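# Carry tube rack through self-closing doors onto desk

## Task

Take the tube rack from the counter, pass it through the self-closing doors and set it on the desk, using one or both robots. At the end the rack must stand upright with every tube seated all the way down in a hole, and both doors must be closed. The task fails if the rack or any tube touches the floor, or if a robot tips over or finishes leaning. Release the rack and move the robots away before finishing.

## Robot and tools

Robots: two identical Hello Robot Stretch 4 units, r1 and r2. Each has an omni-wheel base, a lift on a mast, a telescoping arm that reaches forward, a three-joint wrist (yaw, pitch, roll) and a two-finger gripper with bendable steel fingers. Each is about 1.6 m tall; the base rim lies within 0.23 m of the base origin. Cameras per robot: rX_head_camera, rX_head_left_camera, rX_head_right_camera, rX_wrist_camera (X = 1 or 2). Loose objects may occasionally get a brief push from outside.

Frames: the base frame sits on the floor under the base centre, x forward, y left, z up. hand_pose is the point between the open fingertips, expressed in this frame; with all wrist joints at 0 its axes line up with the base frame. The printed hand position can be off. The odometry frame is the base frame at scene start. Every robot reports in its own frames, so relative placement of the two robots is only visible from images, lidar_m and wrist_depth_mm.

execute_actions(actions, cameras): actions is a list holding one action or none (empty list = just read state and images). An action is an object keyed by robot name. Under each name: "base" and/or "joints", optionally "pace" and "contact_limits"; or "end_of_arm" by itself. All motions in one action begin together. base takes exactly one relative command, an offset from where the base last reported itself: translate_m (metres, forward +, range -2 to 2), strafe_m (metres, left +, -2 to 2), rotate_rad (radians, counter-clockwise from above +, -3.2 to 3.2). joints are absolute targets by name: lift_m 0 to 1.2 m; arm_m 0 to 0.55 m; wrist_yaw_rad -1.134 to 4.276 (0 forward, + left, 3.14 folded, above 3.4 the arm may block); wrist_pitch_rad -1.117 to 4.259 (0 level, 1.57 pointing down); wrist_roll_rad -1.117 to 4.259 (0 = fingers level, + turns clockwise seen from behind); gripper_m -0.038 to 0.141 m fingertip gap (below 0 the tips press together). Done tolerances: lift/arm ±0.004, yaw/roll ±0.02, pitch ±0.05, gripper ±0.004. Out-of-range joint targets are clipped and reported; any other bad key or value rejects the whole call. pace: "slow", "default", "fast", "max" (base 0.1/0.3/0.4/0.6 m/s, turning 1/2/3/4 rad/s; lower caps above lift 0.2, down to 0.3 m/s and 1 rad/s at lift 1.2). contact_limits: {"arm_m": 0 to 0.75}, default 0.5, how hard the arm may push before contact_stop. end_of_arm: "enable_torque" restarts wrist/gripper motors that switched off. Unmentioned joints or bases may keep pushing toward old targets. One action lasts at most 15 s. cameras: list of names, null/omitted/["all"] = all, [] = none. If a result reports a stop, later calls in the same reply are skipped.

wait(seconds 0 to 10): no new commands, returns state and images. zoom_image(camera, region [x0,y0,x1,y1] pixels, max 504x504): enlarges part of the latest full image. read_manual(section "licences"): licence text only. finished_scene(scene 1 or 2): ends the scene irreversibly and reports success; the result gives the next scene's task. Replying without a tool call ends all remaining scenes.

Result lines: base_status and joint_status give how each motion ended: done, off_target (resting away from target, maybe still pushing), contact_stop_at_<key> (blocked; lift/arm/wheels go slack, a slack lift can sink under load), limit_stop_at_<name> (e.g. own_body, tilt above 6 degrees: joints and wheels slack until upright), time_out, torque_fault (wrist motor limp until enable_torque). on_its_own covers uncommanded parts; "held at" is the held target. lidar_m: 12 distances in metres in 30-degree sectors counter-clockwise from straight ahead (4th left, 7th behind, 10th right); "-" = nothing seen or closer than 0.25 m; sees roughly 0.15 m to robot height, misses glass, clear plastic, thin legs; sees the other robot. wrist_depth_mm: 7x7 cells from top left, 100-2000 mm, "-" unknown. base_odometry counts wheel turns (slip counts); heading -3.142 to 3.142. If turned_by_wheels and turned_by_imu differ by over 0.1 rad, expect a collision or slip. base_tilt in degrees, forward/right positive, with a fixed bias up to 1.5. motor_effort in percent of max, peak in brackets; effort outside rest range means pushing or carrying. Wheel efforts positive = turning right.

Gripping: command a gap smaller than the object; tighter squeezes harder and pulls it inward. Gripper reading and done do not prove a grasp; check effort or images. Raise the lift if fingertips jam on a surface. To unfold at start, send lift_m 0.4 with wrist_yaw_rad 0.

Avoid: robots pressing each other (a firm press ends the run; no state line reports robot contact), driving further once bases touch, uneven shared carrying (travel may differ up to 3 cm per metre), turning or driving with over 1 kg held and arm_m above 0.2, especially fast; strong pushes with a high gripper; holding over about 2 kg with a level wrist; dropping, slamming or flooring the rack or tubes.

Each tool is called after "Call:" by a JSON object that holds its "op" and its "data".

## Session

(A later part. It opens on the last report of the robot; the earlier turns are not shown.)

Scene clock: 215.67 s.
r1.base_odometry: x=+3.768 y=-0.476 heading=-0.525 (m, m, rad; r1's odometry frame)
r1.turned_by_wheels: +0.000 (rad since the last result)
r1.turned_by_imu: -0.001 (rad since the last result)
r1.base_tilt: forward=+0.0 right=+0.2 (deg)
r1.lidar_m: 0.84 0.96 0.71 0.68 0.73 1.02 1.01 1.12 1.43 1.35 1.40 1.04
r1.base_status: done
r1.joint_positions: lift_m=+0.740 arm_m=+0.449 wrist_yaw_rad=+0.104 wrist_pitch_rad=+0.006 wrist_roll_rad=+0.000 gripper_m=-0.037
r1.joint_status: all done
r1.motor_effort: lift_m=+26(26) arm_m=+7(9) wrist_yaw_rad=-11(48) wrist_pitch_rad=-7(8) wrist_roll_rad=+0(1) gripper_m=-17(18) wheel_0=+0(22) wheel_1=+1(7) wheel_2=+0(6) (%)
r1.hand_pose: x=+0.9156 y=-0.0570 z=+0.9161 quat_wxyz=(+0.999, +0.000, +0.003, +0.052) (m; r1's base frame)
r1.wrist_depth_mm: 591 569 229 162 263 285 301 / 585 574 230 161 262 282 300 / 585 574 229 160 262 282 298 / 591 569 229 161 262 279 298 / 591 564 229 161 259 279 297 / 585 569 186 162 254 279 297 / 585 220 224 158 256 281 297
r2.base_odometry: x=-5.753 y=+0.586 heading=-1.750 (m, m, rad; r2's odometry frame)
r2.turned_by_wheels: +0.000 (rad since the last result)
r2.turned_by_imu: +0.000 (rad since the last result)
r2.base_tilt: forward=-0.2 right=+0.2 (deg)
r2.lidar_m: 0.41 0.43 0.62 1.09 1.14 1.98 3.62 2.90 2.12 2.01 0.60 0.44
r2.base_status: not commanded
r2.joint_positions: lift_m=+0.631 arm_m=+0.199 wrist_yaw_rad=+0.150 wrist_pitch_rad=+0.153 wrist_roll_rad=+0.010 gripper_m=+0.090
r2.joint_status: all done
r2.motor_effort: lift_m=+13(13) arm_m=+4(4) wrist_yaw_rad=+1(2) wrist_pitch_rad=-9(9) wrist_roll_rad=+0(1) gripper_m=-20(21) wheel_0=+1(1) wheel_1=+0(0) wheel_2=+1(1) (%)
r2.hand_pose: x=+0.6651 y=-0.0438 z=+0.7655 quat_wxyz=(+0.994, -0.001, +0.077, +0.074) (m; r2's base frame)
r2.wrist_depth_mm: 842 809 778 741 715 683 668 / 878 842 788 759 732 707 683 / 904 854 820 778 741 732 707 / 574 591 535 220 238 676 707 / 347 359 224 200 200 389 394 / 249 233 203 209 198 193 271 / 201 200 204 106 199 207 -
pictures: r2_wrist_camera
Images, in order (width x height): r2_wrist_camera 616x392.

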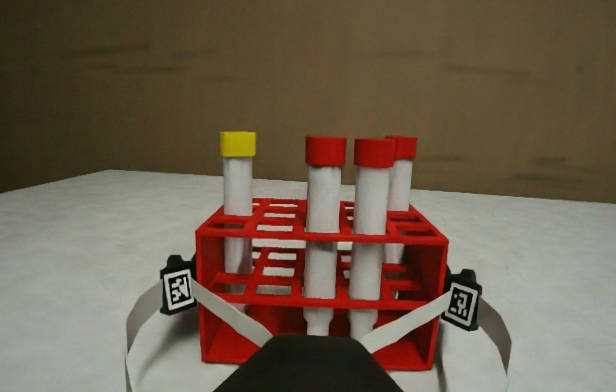

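Call:
{"op": "execute_actions", "data": {"actions": [{"r2":{"joints":{"gripper_m":0.141}},"r1":{"base":{"strafe_m":0.05},"joints":{"arm_m":0.545},"pace":"slow"}}], "cameras": ["r2_wrist_camera"]}}

Scene clock: 218.23 s.
r1.base_odometry: x=+3.793 y=-0.433 heading=-0.526 (m, m, rad; r1's odometry frame)
r1.turned_by_wheels: -0.001 (rad since the last result)
r1.turned_by_imu: -0.003 (rad since the last result)
r1.base_tilt: forward=+0.1 right=+0.1 (deg)
r1.lidar_m: 0.95 0.92 0.68 0.63 0.67 0.97 1.00 1.08 1.45 1.42 1.50 1.11
r1.base_status: done
r1.joint_positions: lift_m=+0.740 arm_m=+0.544 wrist_yaw_rad=+0.096 wrist_pitch_rad=+0.006 wrist_roll_rad=+0.000 gripper_m=-0.037
r1.joint_status: all done
r1.motor_effort: lift_m=+26(26) arm_m=+6(8) wrist_yaw_rad=+10(26) wrist_pitch_rad=-6(6) wrist_roll_rad=+1(1) gripper_m=-16(17) wheel_0=-8(13) wheel_1=-5(9) wheel_2=-5(5) (%)
r1.hand_pose: x=+1.0103 y=-0.0592 z=+0.9161 quat_wxyz=(+0.999, +0.000, +0.003, +0.048) (m; r1's base frame)
r1.wrist_depth_mm: 484 466 234 162 253 262 272 / 477 469 234 162 252 262 271 / 480 469 233 162 250 260 270 / 484 469 234 162 249 262 270 / 480 473 233 162 251 260 268 / 480 469 229 162 182 260 268 / 480 462 229 158 249 255 -
r2.base_odometry: x=-5.753 y=+0.586 heading=-1.750 (m, m, rad; r2's odometry frame)
r2.turned_by_wheels: +0.000 (rad since the last result)
r2.turned_by_imu: +0.000 (rad since the last result)
r2.base_tilt: forward=-0.2 right=+0.2 (deg)
r2.lidar_m: 0.42 0.43 0.62 1.09 1.14 1.88 3.60 2.94 2.11 2.02 0.58 0.45
r2.base_status: not commanded
r2.joint_positions: lift_m=+0.631 arm_m=+0.199 wrist_yaw_rad=+0.150 wrist_pitch_rad=+0.153 wrist_roll_rad=+0.010 gripper_m=+0.141
r2.joint_status: all done
r2.motor_effort: lift_m=+13(13) arm_m=+4(4) wrist_yaw_rad=-1(2) wrist_pitch_rad=-7(9) wrist_roll_rad=+1(0) gripper_m=+0(23) wheel_0=+1(1) wheel_1=+0(0) wheel_2=+1(1) (%)
r2.hand_pose: x=+0.6652 y=-0.0438 z=+0.7657 quat_wxyz=(+0.994, -0.001, +0.076, +0.074) (m; r2's base frame)
r2.wrist_depth_mm: 831 809 768 741 715 691 668 / 866 842 798 759 732 707 683 / 904 866 809 778 741 732 707 / 580 597 544 227 249 683 715 / 351 362 229 211 206 392 397 / 250 243 231 206 208 218 273 / 202 200 211 106 213 209 -
pictures: r2_wrist_camera
Images, in order (width x height): r2_wrist_camera 616x392.

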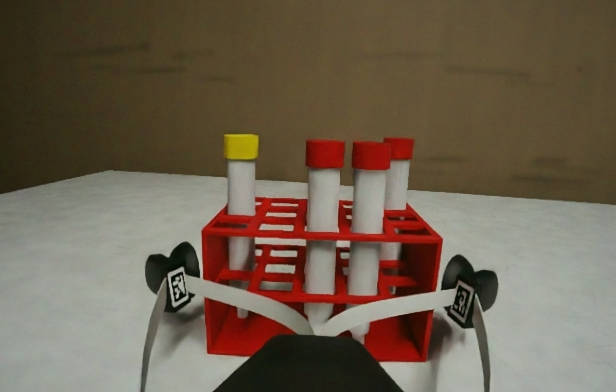

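Call:
{"op": "execute_actions", "data": {"actions": [{"r2":{"joints":{"arm_m":0.01},"pace":"slow"},"r1":{"base":{"translate_m":0.18},"pace":"slow"}}], "cameras": ["r2_wrist_camera","r1_wrist_camera"]}}

Scene clock: 221.90 s.
r1.base_odometry: x=+3.949 y=-0.523 heading=-0.523 (m, m, rad; r1's odometry frame)
r1.turned_by_wheels: +0.003 (rad since the last result)
r1.turned_by_imu: +0.004 (rad since the last result)
r1.base_tilt: forward=+0.1 right=+0.0 (deg)
r1.lidar_m: 0.94 0.89 0.67 0.63 0.69 0.97 1.18 1.29 1.46 1.40 1.45 1.06
r1.base_status: done
r1.joint_positions: lift_m=+0.740 arm_m=+0.544 wrist_yaw_rad=+0.113 wrist_pitch_rad=+0.006 wrist_roll_rad=+0.000 gripper_m=-0.038
r1.joint_status: not commanded
r1.on_its_own: wrist_yaw_rad is at rest, and its effort (-39) is outside its rest range (-13 to +13)
r1.motor_effort: lift_m=+26(25) arm_m=+7(6) wrist_yaw_rad=-39(39) wrist_pitch_rad=-6(6) wrist_roll_rad=+0(0) gripper_m=-15(16) wheel_0=+18(17) wheel_1=+10(10) wheel_2=+11(12) (%)
r1.hand_pose: x=+1.0113 y=-0.0542 z=+0.9160 quat_wxyz=(+0.998, +0.000, +0.003, +0.057) (m; r1's base frame)
r1.wrist_depth_mm: 294 271 243 235 232 227 - / 293 271 242 236 233 228 224 / 294 271 242 236 233 227 224 / 291 270 243 235 232 228 224 / 293 271 243 169 232 228 224 / 293 270 175 166 230 227 223 / 293 155 242 157 230 225 -
r2.base_odometry: x=-5.753 y=+0.586 heading=-1.750 (m, m, rad; r2's odometry frame)
r2.turned_by_wheels: +0.000 (rad since the last result)
r2.turned_by_imu: -0.001 (rad since the last result)
r2.base_tilt: forward=-0.1 right=+0.2 (deg)
r2.lidar_m: 0.45 0.44 0.58 1.09 1.15 1.70 3.61 2.90 2.11 2.04 0.59 0.46
r2.base_status: not commanded
r2.joint_positions: lift_m=+0.631 arm_m=+0.011 wrist_yaw_rad=+0.150 wrist_pitch_rad=+0.153 wrist_roll_rad=+0.010 gripper_m=+0.141
r2.joint_status: all done
r2.motor_effort: lift_m=+13(13) arm_m=-5(4) wrist_yaw_rad=+0(1) wrist_pitch_rad=-6(6) wrist_roll_rad=+0(0) gripper_m=+0(1) wheel_0=+1(1) wheel_1=+0(0) wheel_2=+1(1) (%)
r2.hand_pose: x=+0.4767 y=-0.0438 z=+0.7657 quat_wxyz=(+0.994, -0.001, +0.076, +0.074) (m; r2's base frame)
r2.wrist_depth_mm: 1025 991 946 917 891 842 820 / 1060 1042 976 946 891 878 842 / 1098 1060 1008 960 931 891 866 / 585 603 627 418 439 699 715 / 353 366 377 384 392 397 404 / 252 247 243 274 248 218 276 / 225 214 216 106 221 211 -
pictures: r1_wrist_camera, r2_wrist_camera
Images, in order (width x height): r1_wrist_camera 616x392, r2_wrist_camera 616x392.

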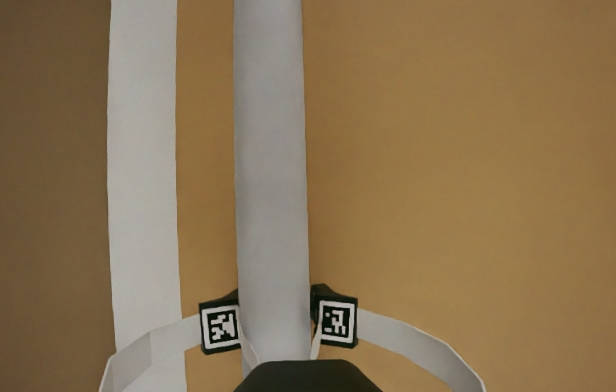

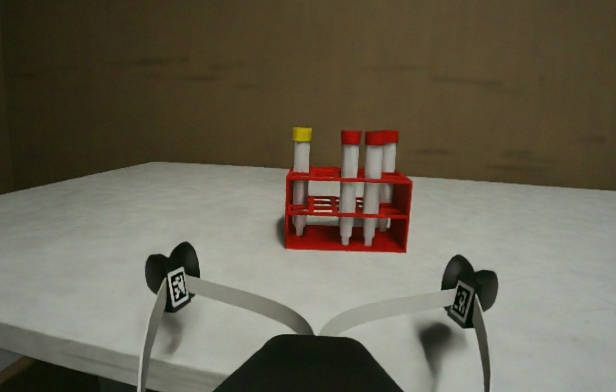

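Call:
{"op": "zoom_image", "data": {"camera": "r2_wrist_camera", "region": [270, 110, 430, 270]}}

Call:
{"op": "execute_actions", "data": {"actions": [{"r2":{"base":{"translate_m":-0.4},"pace":"fast"},"r1":{"joints":{"gripper_m":0.11}}}], "cameras": ["r1_wrist_camera"]}}

Call:
{"op": "execute_actions", "data": {"actions": [{"r1":{"joints":{"arm_m":0.1},"pace":"fast"}}]}}

Region (270, 110, 430, 270) of r2_wrist_camera's 616x392 image, scaled by 3.150.

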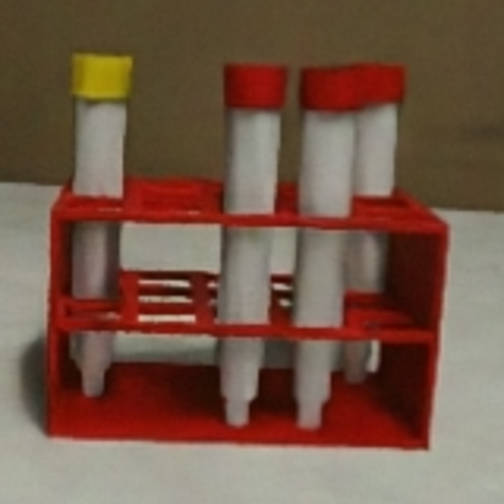

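Scene clock: 224.47 s.
r1.base_odometry: x=+3.949 y=-0.523 heading=-0.526 (m, m, rad; r1's odometry frame)
r1.turned_by_wheels: -0.003 (rad since the last result)
r1.turned_by_imu: -0.004 (rad since the last result)
r1.base_tilt: forward=+0.2 right=+0.3 (deg)
r1.lidar_m: 0.96 0.90 0.66 0.63 0.66 0.98 1.14 1.29 1.47 1.42 1.46 1.06
r1.base_status: not commanded
r1.joint_positions: lift_m=+0.740 arm_m=+0.544 wrist_yaw_rad=+0.100 wrist_pitch_rad=+0.006 wrist_roll_rad=+0.000 gripper_m=+0.110
r1.joint_status: all done
r1.motor_effort: lift_m=+26(26) arm_m=+7(6) wrist_yaw_rad=-1(41) wrist_pitch_rad=-7(6) wrist_roll_rad=+1(0) gripper_m=-2(17) wheel_0=+3(18) wheel_1=+1(10) wheel_2=+2(11) (%)
r1.hand_pose: x=+1.0106 y=-0.0581 z=+0.9160 quat_wxyz=(+0.999, +0.000, +0.003, +0.050) (m; r1's base frame)
r1.wrist_depth_mm: 289 268 276 267 260 256 - / 287 268 276 267 262 255 251 / 287 268 276 266 262 255 251 / 287 268 274 266 263 255 250 / 287 267 274 266 262 255 251 / 287 266 191 265 196 254 251 / 287 267 274 145 262 253 -
r2.base_odometry: x=-5.682 y=+0.980 heading=-1.750 (m, m, rad; r2's odometry frame)
r2.turned_by_wheels: +0.000 (rad since the last result)
r2.turned_by_imu: +0.001 (rad since the last result)
r2.base_tilt: forward=-0.1 right=+0.2 (deg)
r2.lidar_m: 0.79 0.85 1.16 1.10 1.15 1.68 3.16 2.92 2.10 2.02 1.15 0.84
r2.base_status: done
r2.joint_positions: lift_m=+0.631 arm_m=+0.011 wrist_yaw_rad=+0.150 wrist_pitch_rad=+0.153 wrist_roll_rad=+0.010 gripper_m=+0.141
r2.joint_status: not commanded
r2.motor_effort: lift_m=+13(13) arm_m=-4(5) wrist_yaw_rad=+2(0) wrist_pitch_rad=-6(6) wrist_roll_rad=+1(0) gripper_m=+1(1) wheel_0=+1(2) wheel_1=-1(5) wheel_2=+0(14) (%)
r2.hand_pose: x=+0.4766 y=-0.0438 z=+0.7657 quat_wxyz=(+0.994, -0.001, +0.076, +0.074) (m; r2's base frame)
r2.wrist_depth_mm: 1281 1366 1336 1281 1255 1205 1138 / 1308 1430 1397 1336 1281 1229 1160 / 1336 1499 1397 1366 1281 1255 1229 / 1281 820 723 654 676 691 723 / 1397 1618 1464 1464 1397 1336 1281 / 1366 1499 1078 1499 1430 218 1336 / 1255 1229 1229 106 1366 1281 1336
pictures: r1_wrist_camera
Images, in order (width x height): r1_wrist_camera 616x392.

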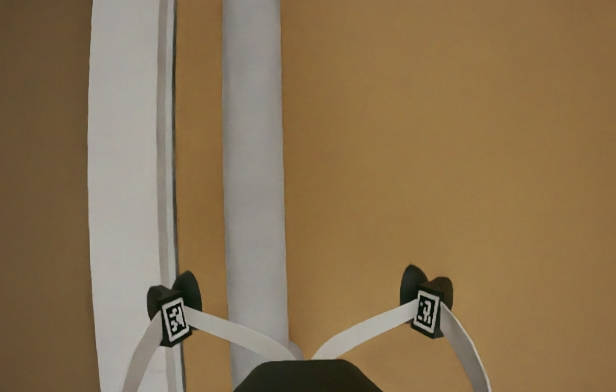

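Scene clock: 226.47 s.
r1.base_odometry: x=+3.949 y=-0.523 heading=-0.526 (m, m, rad; r1's odometry frame)
r1.turned_by_wheels: +0.000 (rad since the last result)
r1.turned_by_imu: -0.001 (rad since the last result)
r1.base_tilt: forward=+0.1 right=+0.3 (deg)
r1.lidar_m: 0.97 0.91 0.67 0.63 0.65 0.96 1.17 1.30 1.47 1.42 1.45 1.08
r1.base_status: not commanded
r1.joint_positions: lift_m=+0.740 arm_m=+0.101 wrist_yaw_rad=+0.100 wrist_pitch_rad=+0.006 wrist_roll_rad=+0.000 gripper_m=+0.110
r1.joint_status: all done
r1.motor_effort: lift_m=+26(26) arm_m=-7(8) wrist_yaw_rad=+0(1) wrist_pitch_rad=-6(7) wrist_roll_rad=+1(1) gripper_m=-1(2) wheel_0=+3(3) wheel_1=+1(1) wheel_2=+2(2) (%)
r1.hand_pose: x=+0.5679 y=-0.0582 z=+0.9160 quat_wxyz=(+0.999, +0.000, +0.003, +0.050) (m; r1's base frame)
r1.wrist_depth_mm: 759 750 723 715 691 683 676 / 768 750 723 723 699 676 668 / 759 750 723 707 691 683 676 / 759 750 723 715 699 683 661 / 759 759 723 707 691 676 661 / 768 741 699 699 197 668 654 / 768 741 723 145 699 668 661
r2.base_odometry: x=-5.682 y=+0.980 heading=-1.750 (m, m, rad; r2's odometry frame)
r2.turned_by_wheels: +0.000 (rad since the last result)
r2.turned_by_imu: +0.000 (rad since the last result)
r2.base_tilt: forward=-0.1 right=+0.2 (deg)
r2.lidar_m: 0.80 0.86 1.11 1.08 1.15 1.68 3.15 2.91 2.12 2.01 1.14 0.86
r2.base_status: not commanded
r2.joint_positions: lift_m=+0.631 arm_m=+0.011 wrist_yaw_rad=+0.150 wrist_pitch_rad=+0.153 wrist_roll_rad=+0.010 gripper_m=+0.141
r2.joint_status: not commanded
r2.motor_effort: lift_m=+13(13) arm_m=-4(4) wrist_yaw_rad=-1(1) wrist_pitch_rad=-6(7) wrist_roll_rad=-1(0) gripper_m=-1(1) wheel_0=+1(1) wheel_1=-1(1) wheel_2=+0(0) (%)
r2.hand_pose: x=+0.4766 y=-0.0438 z=+0.7657 quat_wxyz=(+0.994, -0.001, +0.076, +0.074) (m; r2's base frame)
r2.wrist_depth_mm: 1281 1397 1336 1308 1255 1182 1160 / 1308 1430 1366 1308 1255 1229 1182 / 1336 1464 1366 1336 1308 1255 1229 / 1281 809 723 654 676 699 723 / 1366 1576 1499 1464 1397 1336 1281 / 1397 1537 1060 1464 1430 217 1336 / 1205 1255 1229 107 1336 1308 1336
pictures: r1_head_camera, r1_head_left_camera, r1_head_right_camera, r1_wrist_camera, r2_head_camera, r2_head_left_camera, r2_head_right_camera, r2_wrist_camera
Images, in order (width x height): r1_head_camera 420x560, r1_head_left_camera 420x672, r1_head_right_camera 420x672, r1_wrist_camera 616x392, r2_head_camera 420x560, r2_head_left_camera 420x672, r2_head_right_camera 420x672, r2_wrist_camera 616x392.

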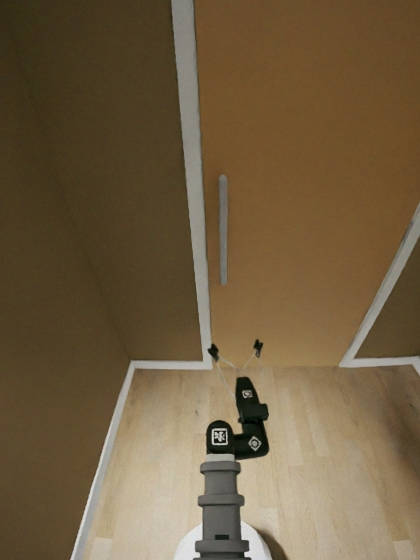

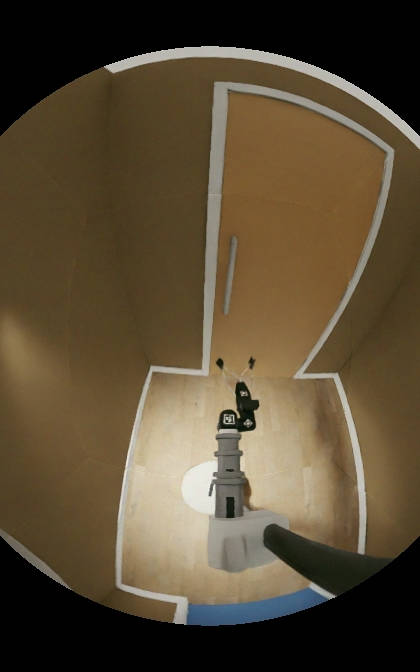

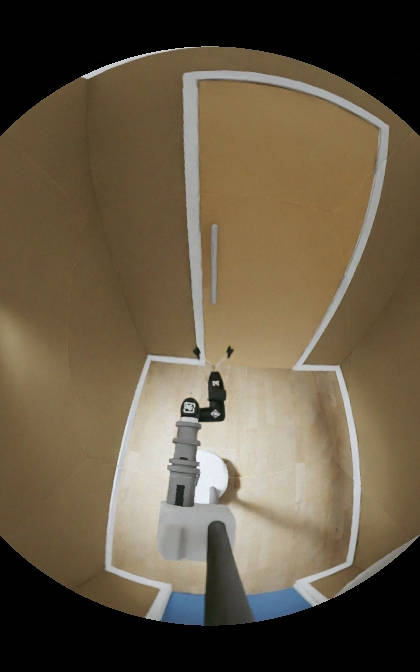

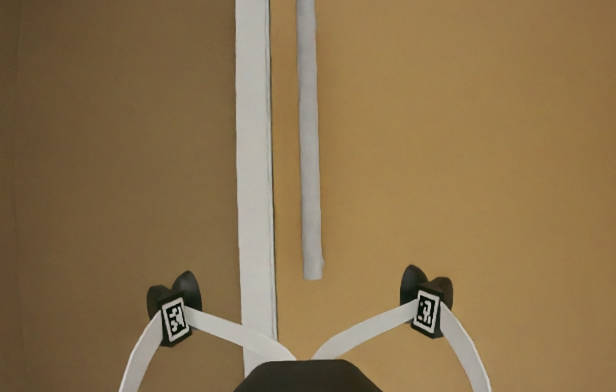

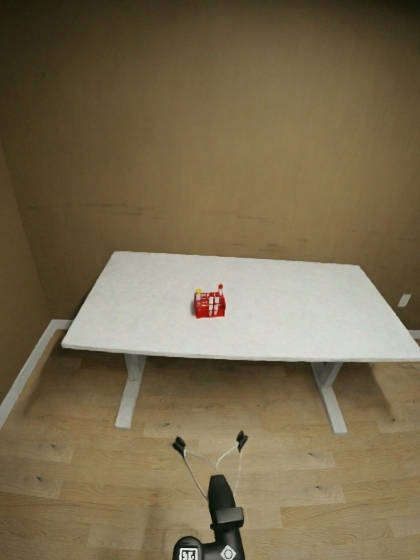

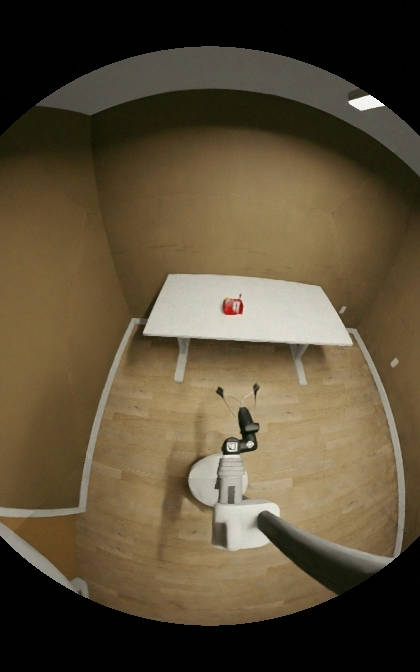

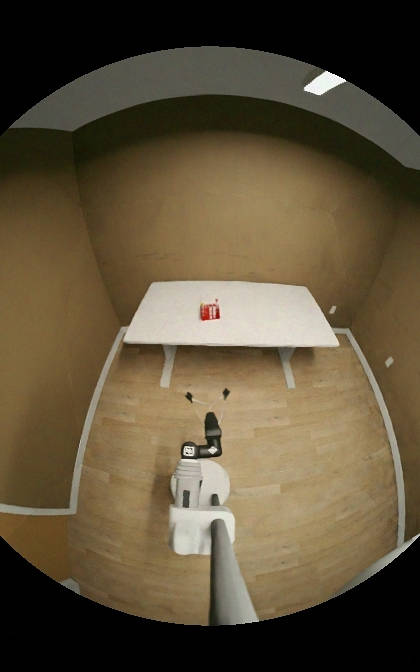

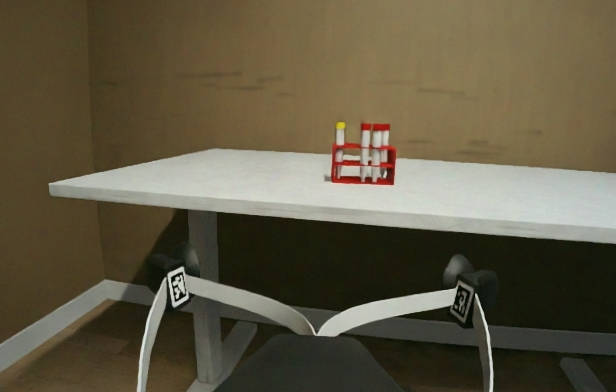

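Call:
{"op": "execute_actions", "data": {"actions": []}}

Scene clock: 227.27 s.
r1.base_odometry: x=+3.949 y=-0.523 heading=-0.526 (m, m, rad; r1's odometry frame)
r1.turned_by_wheels: +0.000 (rad since the last result)
r1.turned_by_imu: +0.000 (rad since the last result)
r1.base_tilt: forward=+0.1 right=+0.2 (deg)
r1.lidar_m: 0.98 0.90 0.67 0.62 0.69 0.95 1.18 1.30 1.48 1.41 1.47 1.07
r1.base_status: not commanded
r1.joint_positions: lift_m=+0.740 arm_m=+0.101 wrist_yaw_rad=+0.100 wrist_pitch_rad=+0.006 wrist_roll_rad=+0.000 gripper_m=+0.110
r1.joint_status: all done
r1.motor_effort: lift_m=+26(26) arm_m=-7(8) wrist_yaw_rad=+0(1) wrist_pitch_rad=-7(7) wrist_roll_rad=+0(1) gripper_m=+2(2) wheel_0=+2(3) wheel_1=+1(1) wheel_2=+2(2) (%)
r1.hand_pose: x=+0.5679 y=-0.0582 z=+0.9160 quat_wxyz=(+0.999, +0.000, +0.003, +0.050) (m; r1's base frame)
r1.wrist_depth_mm: 759 750 732 715 691 676 668 / 768 741 732 707 691 683 661 / 768 750 732 699 699 676 676 / 768 750 732 707 691 676 668 / 768 750 741 707 707 676 668 / 768 750 707 715 196 676 661 / 768 732 732 145 699 676 661
r2.base_odometry: x=-5.682 y=+0.980 heading=-1.750 (m, m, rad; r2's odometry frame)
r2.turned_by_wheels: +0.000 (rad since the last result)
r2.turned_by_imu: +0.000 (rad since the last result)
r2.base_tilt: forward=-0.1 right=+0.2 (deg)
r2.lidar_m: 0.81 0.87 1.13 1.07 1.13 1.66 3.15 2.91 2.13 2.02 1.16 0.83
r2.base_status: not commanded
r2.joint_positions: lift_m=+0.631 arm_m=+0.011 wrist_yaw_rad=+0.150 wrist_pitch_rad=+0.153 wrist_roll_rad=+0.010 gripper_m=+0.141
r2.joint_status: not commanded
r2.motor_effort: lift_m=+13(13) arm_m=-4(4) wrist_yaw_rad=+0(1) wrist_pitch_rad=-6(7) wrist_roll_rad=+0(0) gripper_m=+2(1) wheel_0=+1(1) wheel_1=-1(1) wheel_2=+0(0) (%)
r2.hand_pose: x=+0.4766 y=-0.0438 z=+0.7657 quat_wxyz=(+0.994, -0.001, +0.076, +0.074) (m; r2's base frame)
r2.wrist_depth_mm: 1308 1397 1336 1308 1229 1205 1160 / 1308 1430 1366 1336 1281 1229 1160 / 1336 1499 1397 1336 1281 1255 1205 / 1308 820 715 654 668 691 723 / 1366 1576 1499 1464 1397 1336 1281 / 1366 1499 1060 1499 1397 217 1336 / 1229 1229 1205 106 1366 1255 1336
pictures: r1_head_camera, r1_head_left_camera, r1_head_right_camera, r1_wrist_camera, r2_head_camera, r2_head_left_camera, r2_head_right_camera, r2_wrist_camera
Images, in order (width x height): r1_head_camera 420x560, r1_head_left_camera 420x672, r1_head_right_camera 420x672, r1_wrist_camera 616x392, r2_head_camera 420x560, r2_head_left_camera 420x672, r2_head_right_camera 420x672, r2_wrist_camera 616x392.

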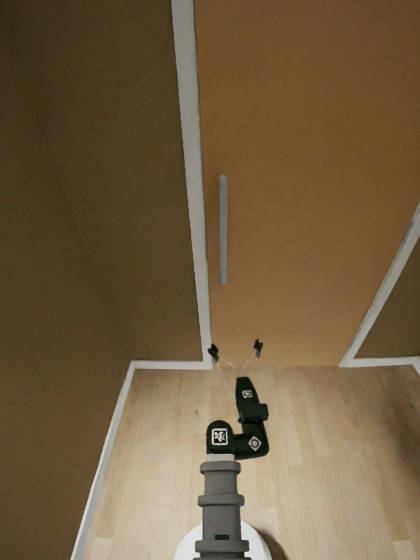

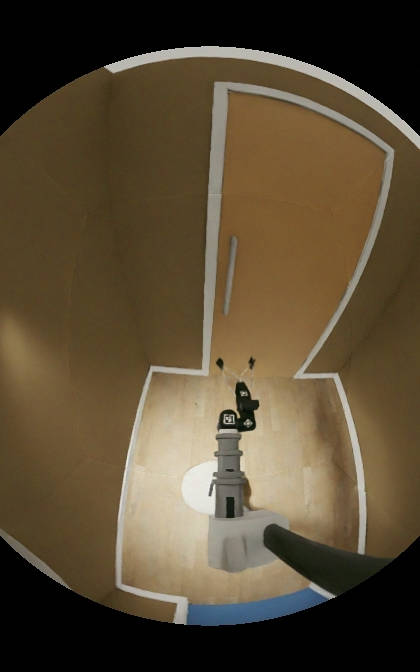

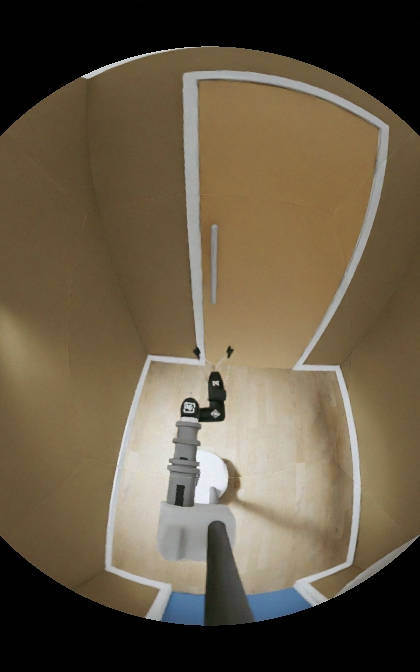

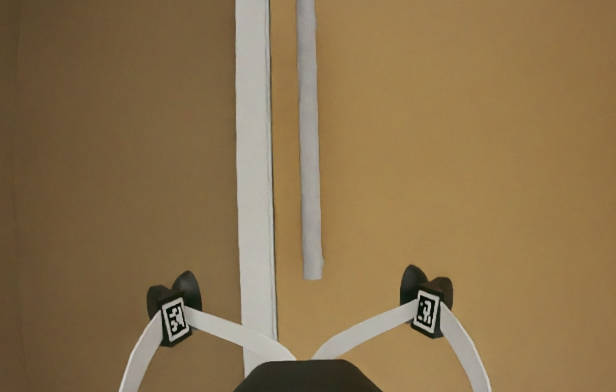

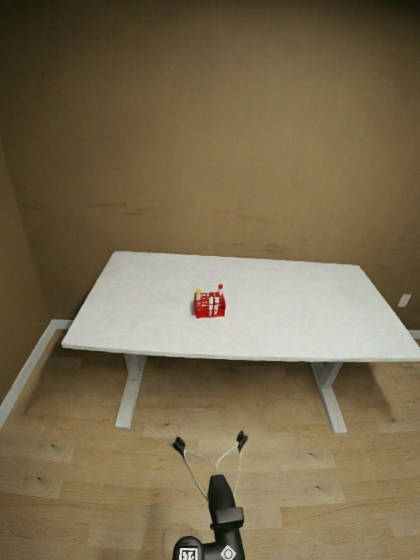

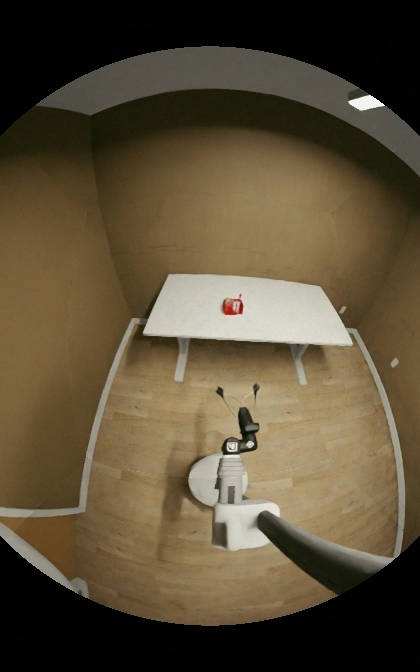

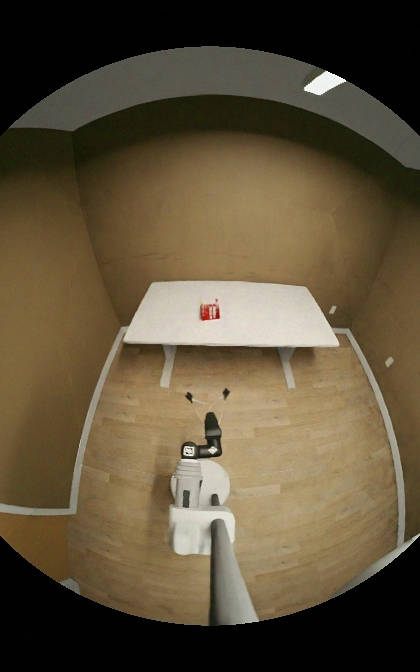

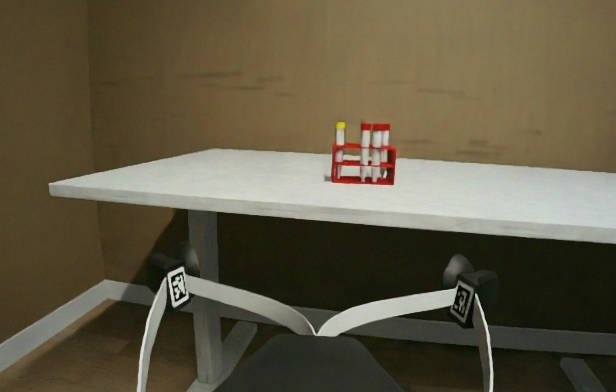

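Call:
{"op": "zoom_image", "data": {"camera": "r2_wrist_camera", "region": [310, 105, 420, 195]}}

Call:
{"op": "zoom_image", "data": {"camera": "r2_head_camera", "region": [170, 270, 250, 330]}}

Region (310, 105, 420, 195) of r2_wrist_camera's 616x392 image, scaled by 4.582; it fills the top 412 rows of this view, and the rest is white.

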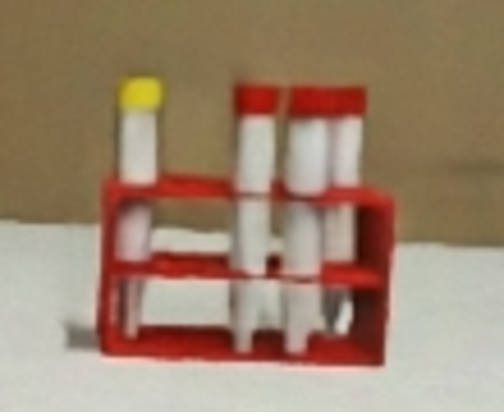

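Region (170, 270, 250, 330) of r2_head_camera's 420x560 image, scaled by 6.300, with more detail than that image has; it fills the top 378 rows of this view, and the rest is white.

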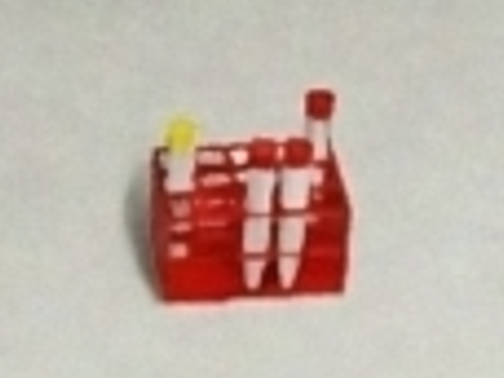

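Call:
{"op": "finished_scene", "data": {"scene": 1}}

The scene is finished: the task was done.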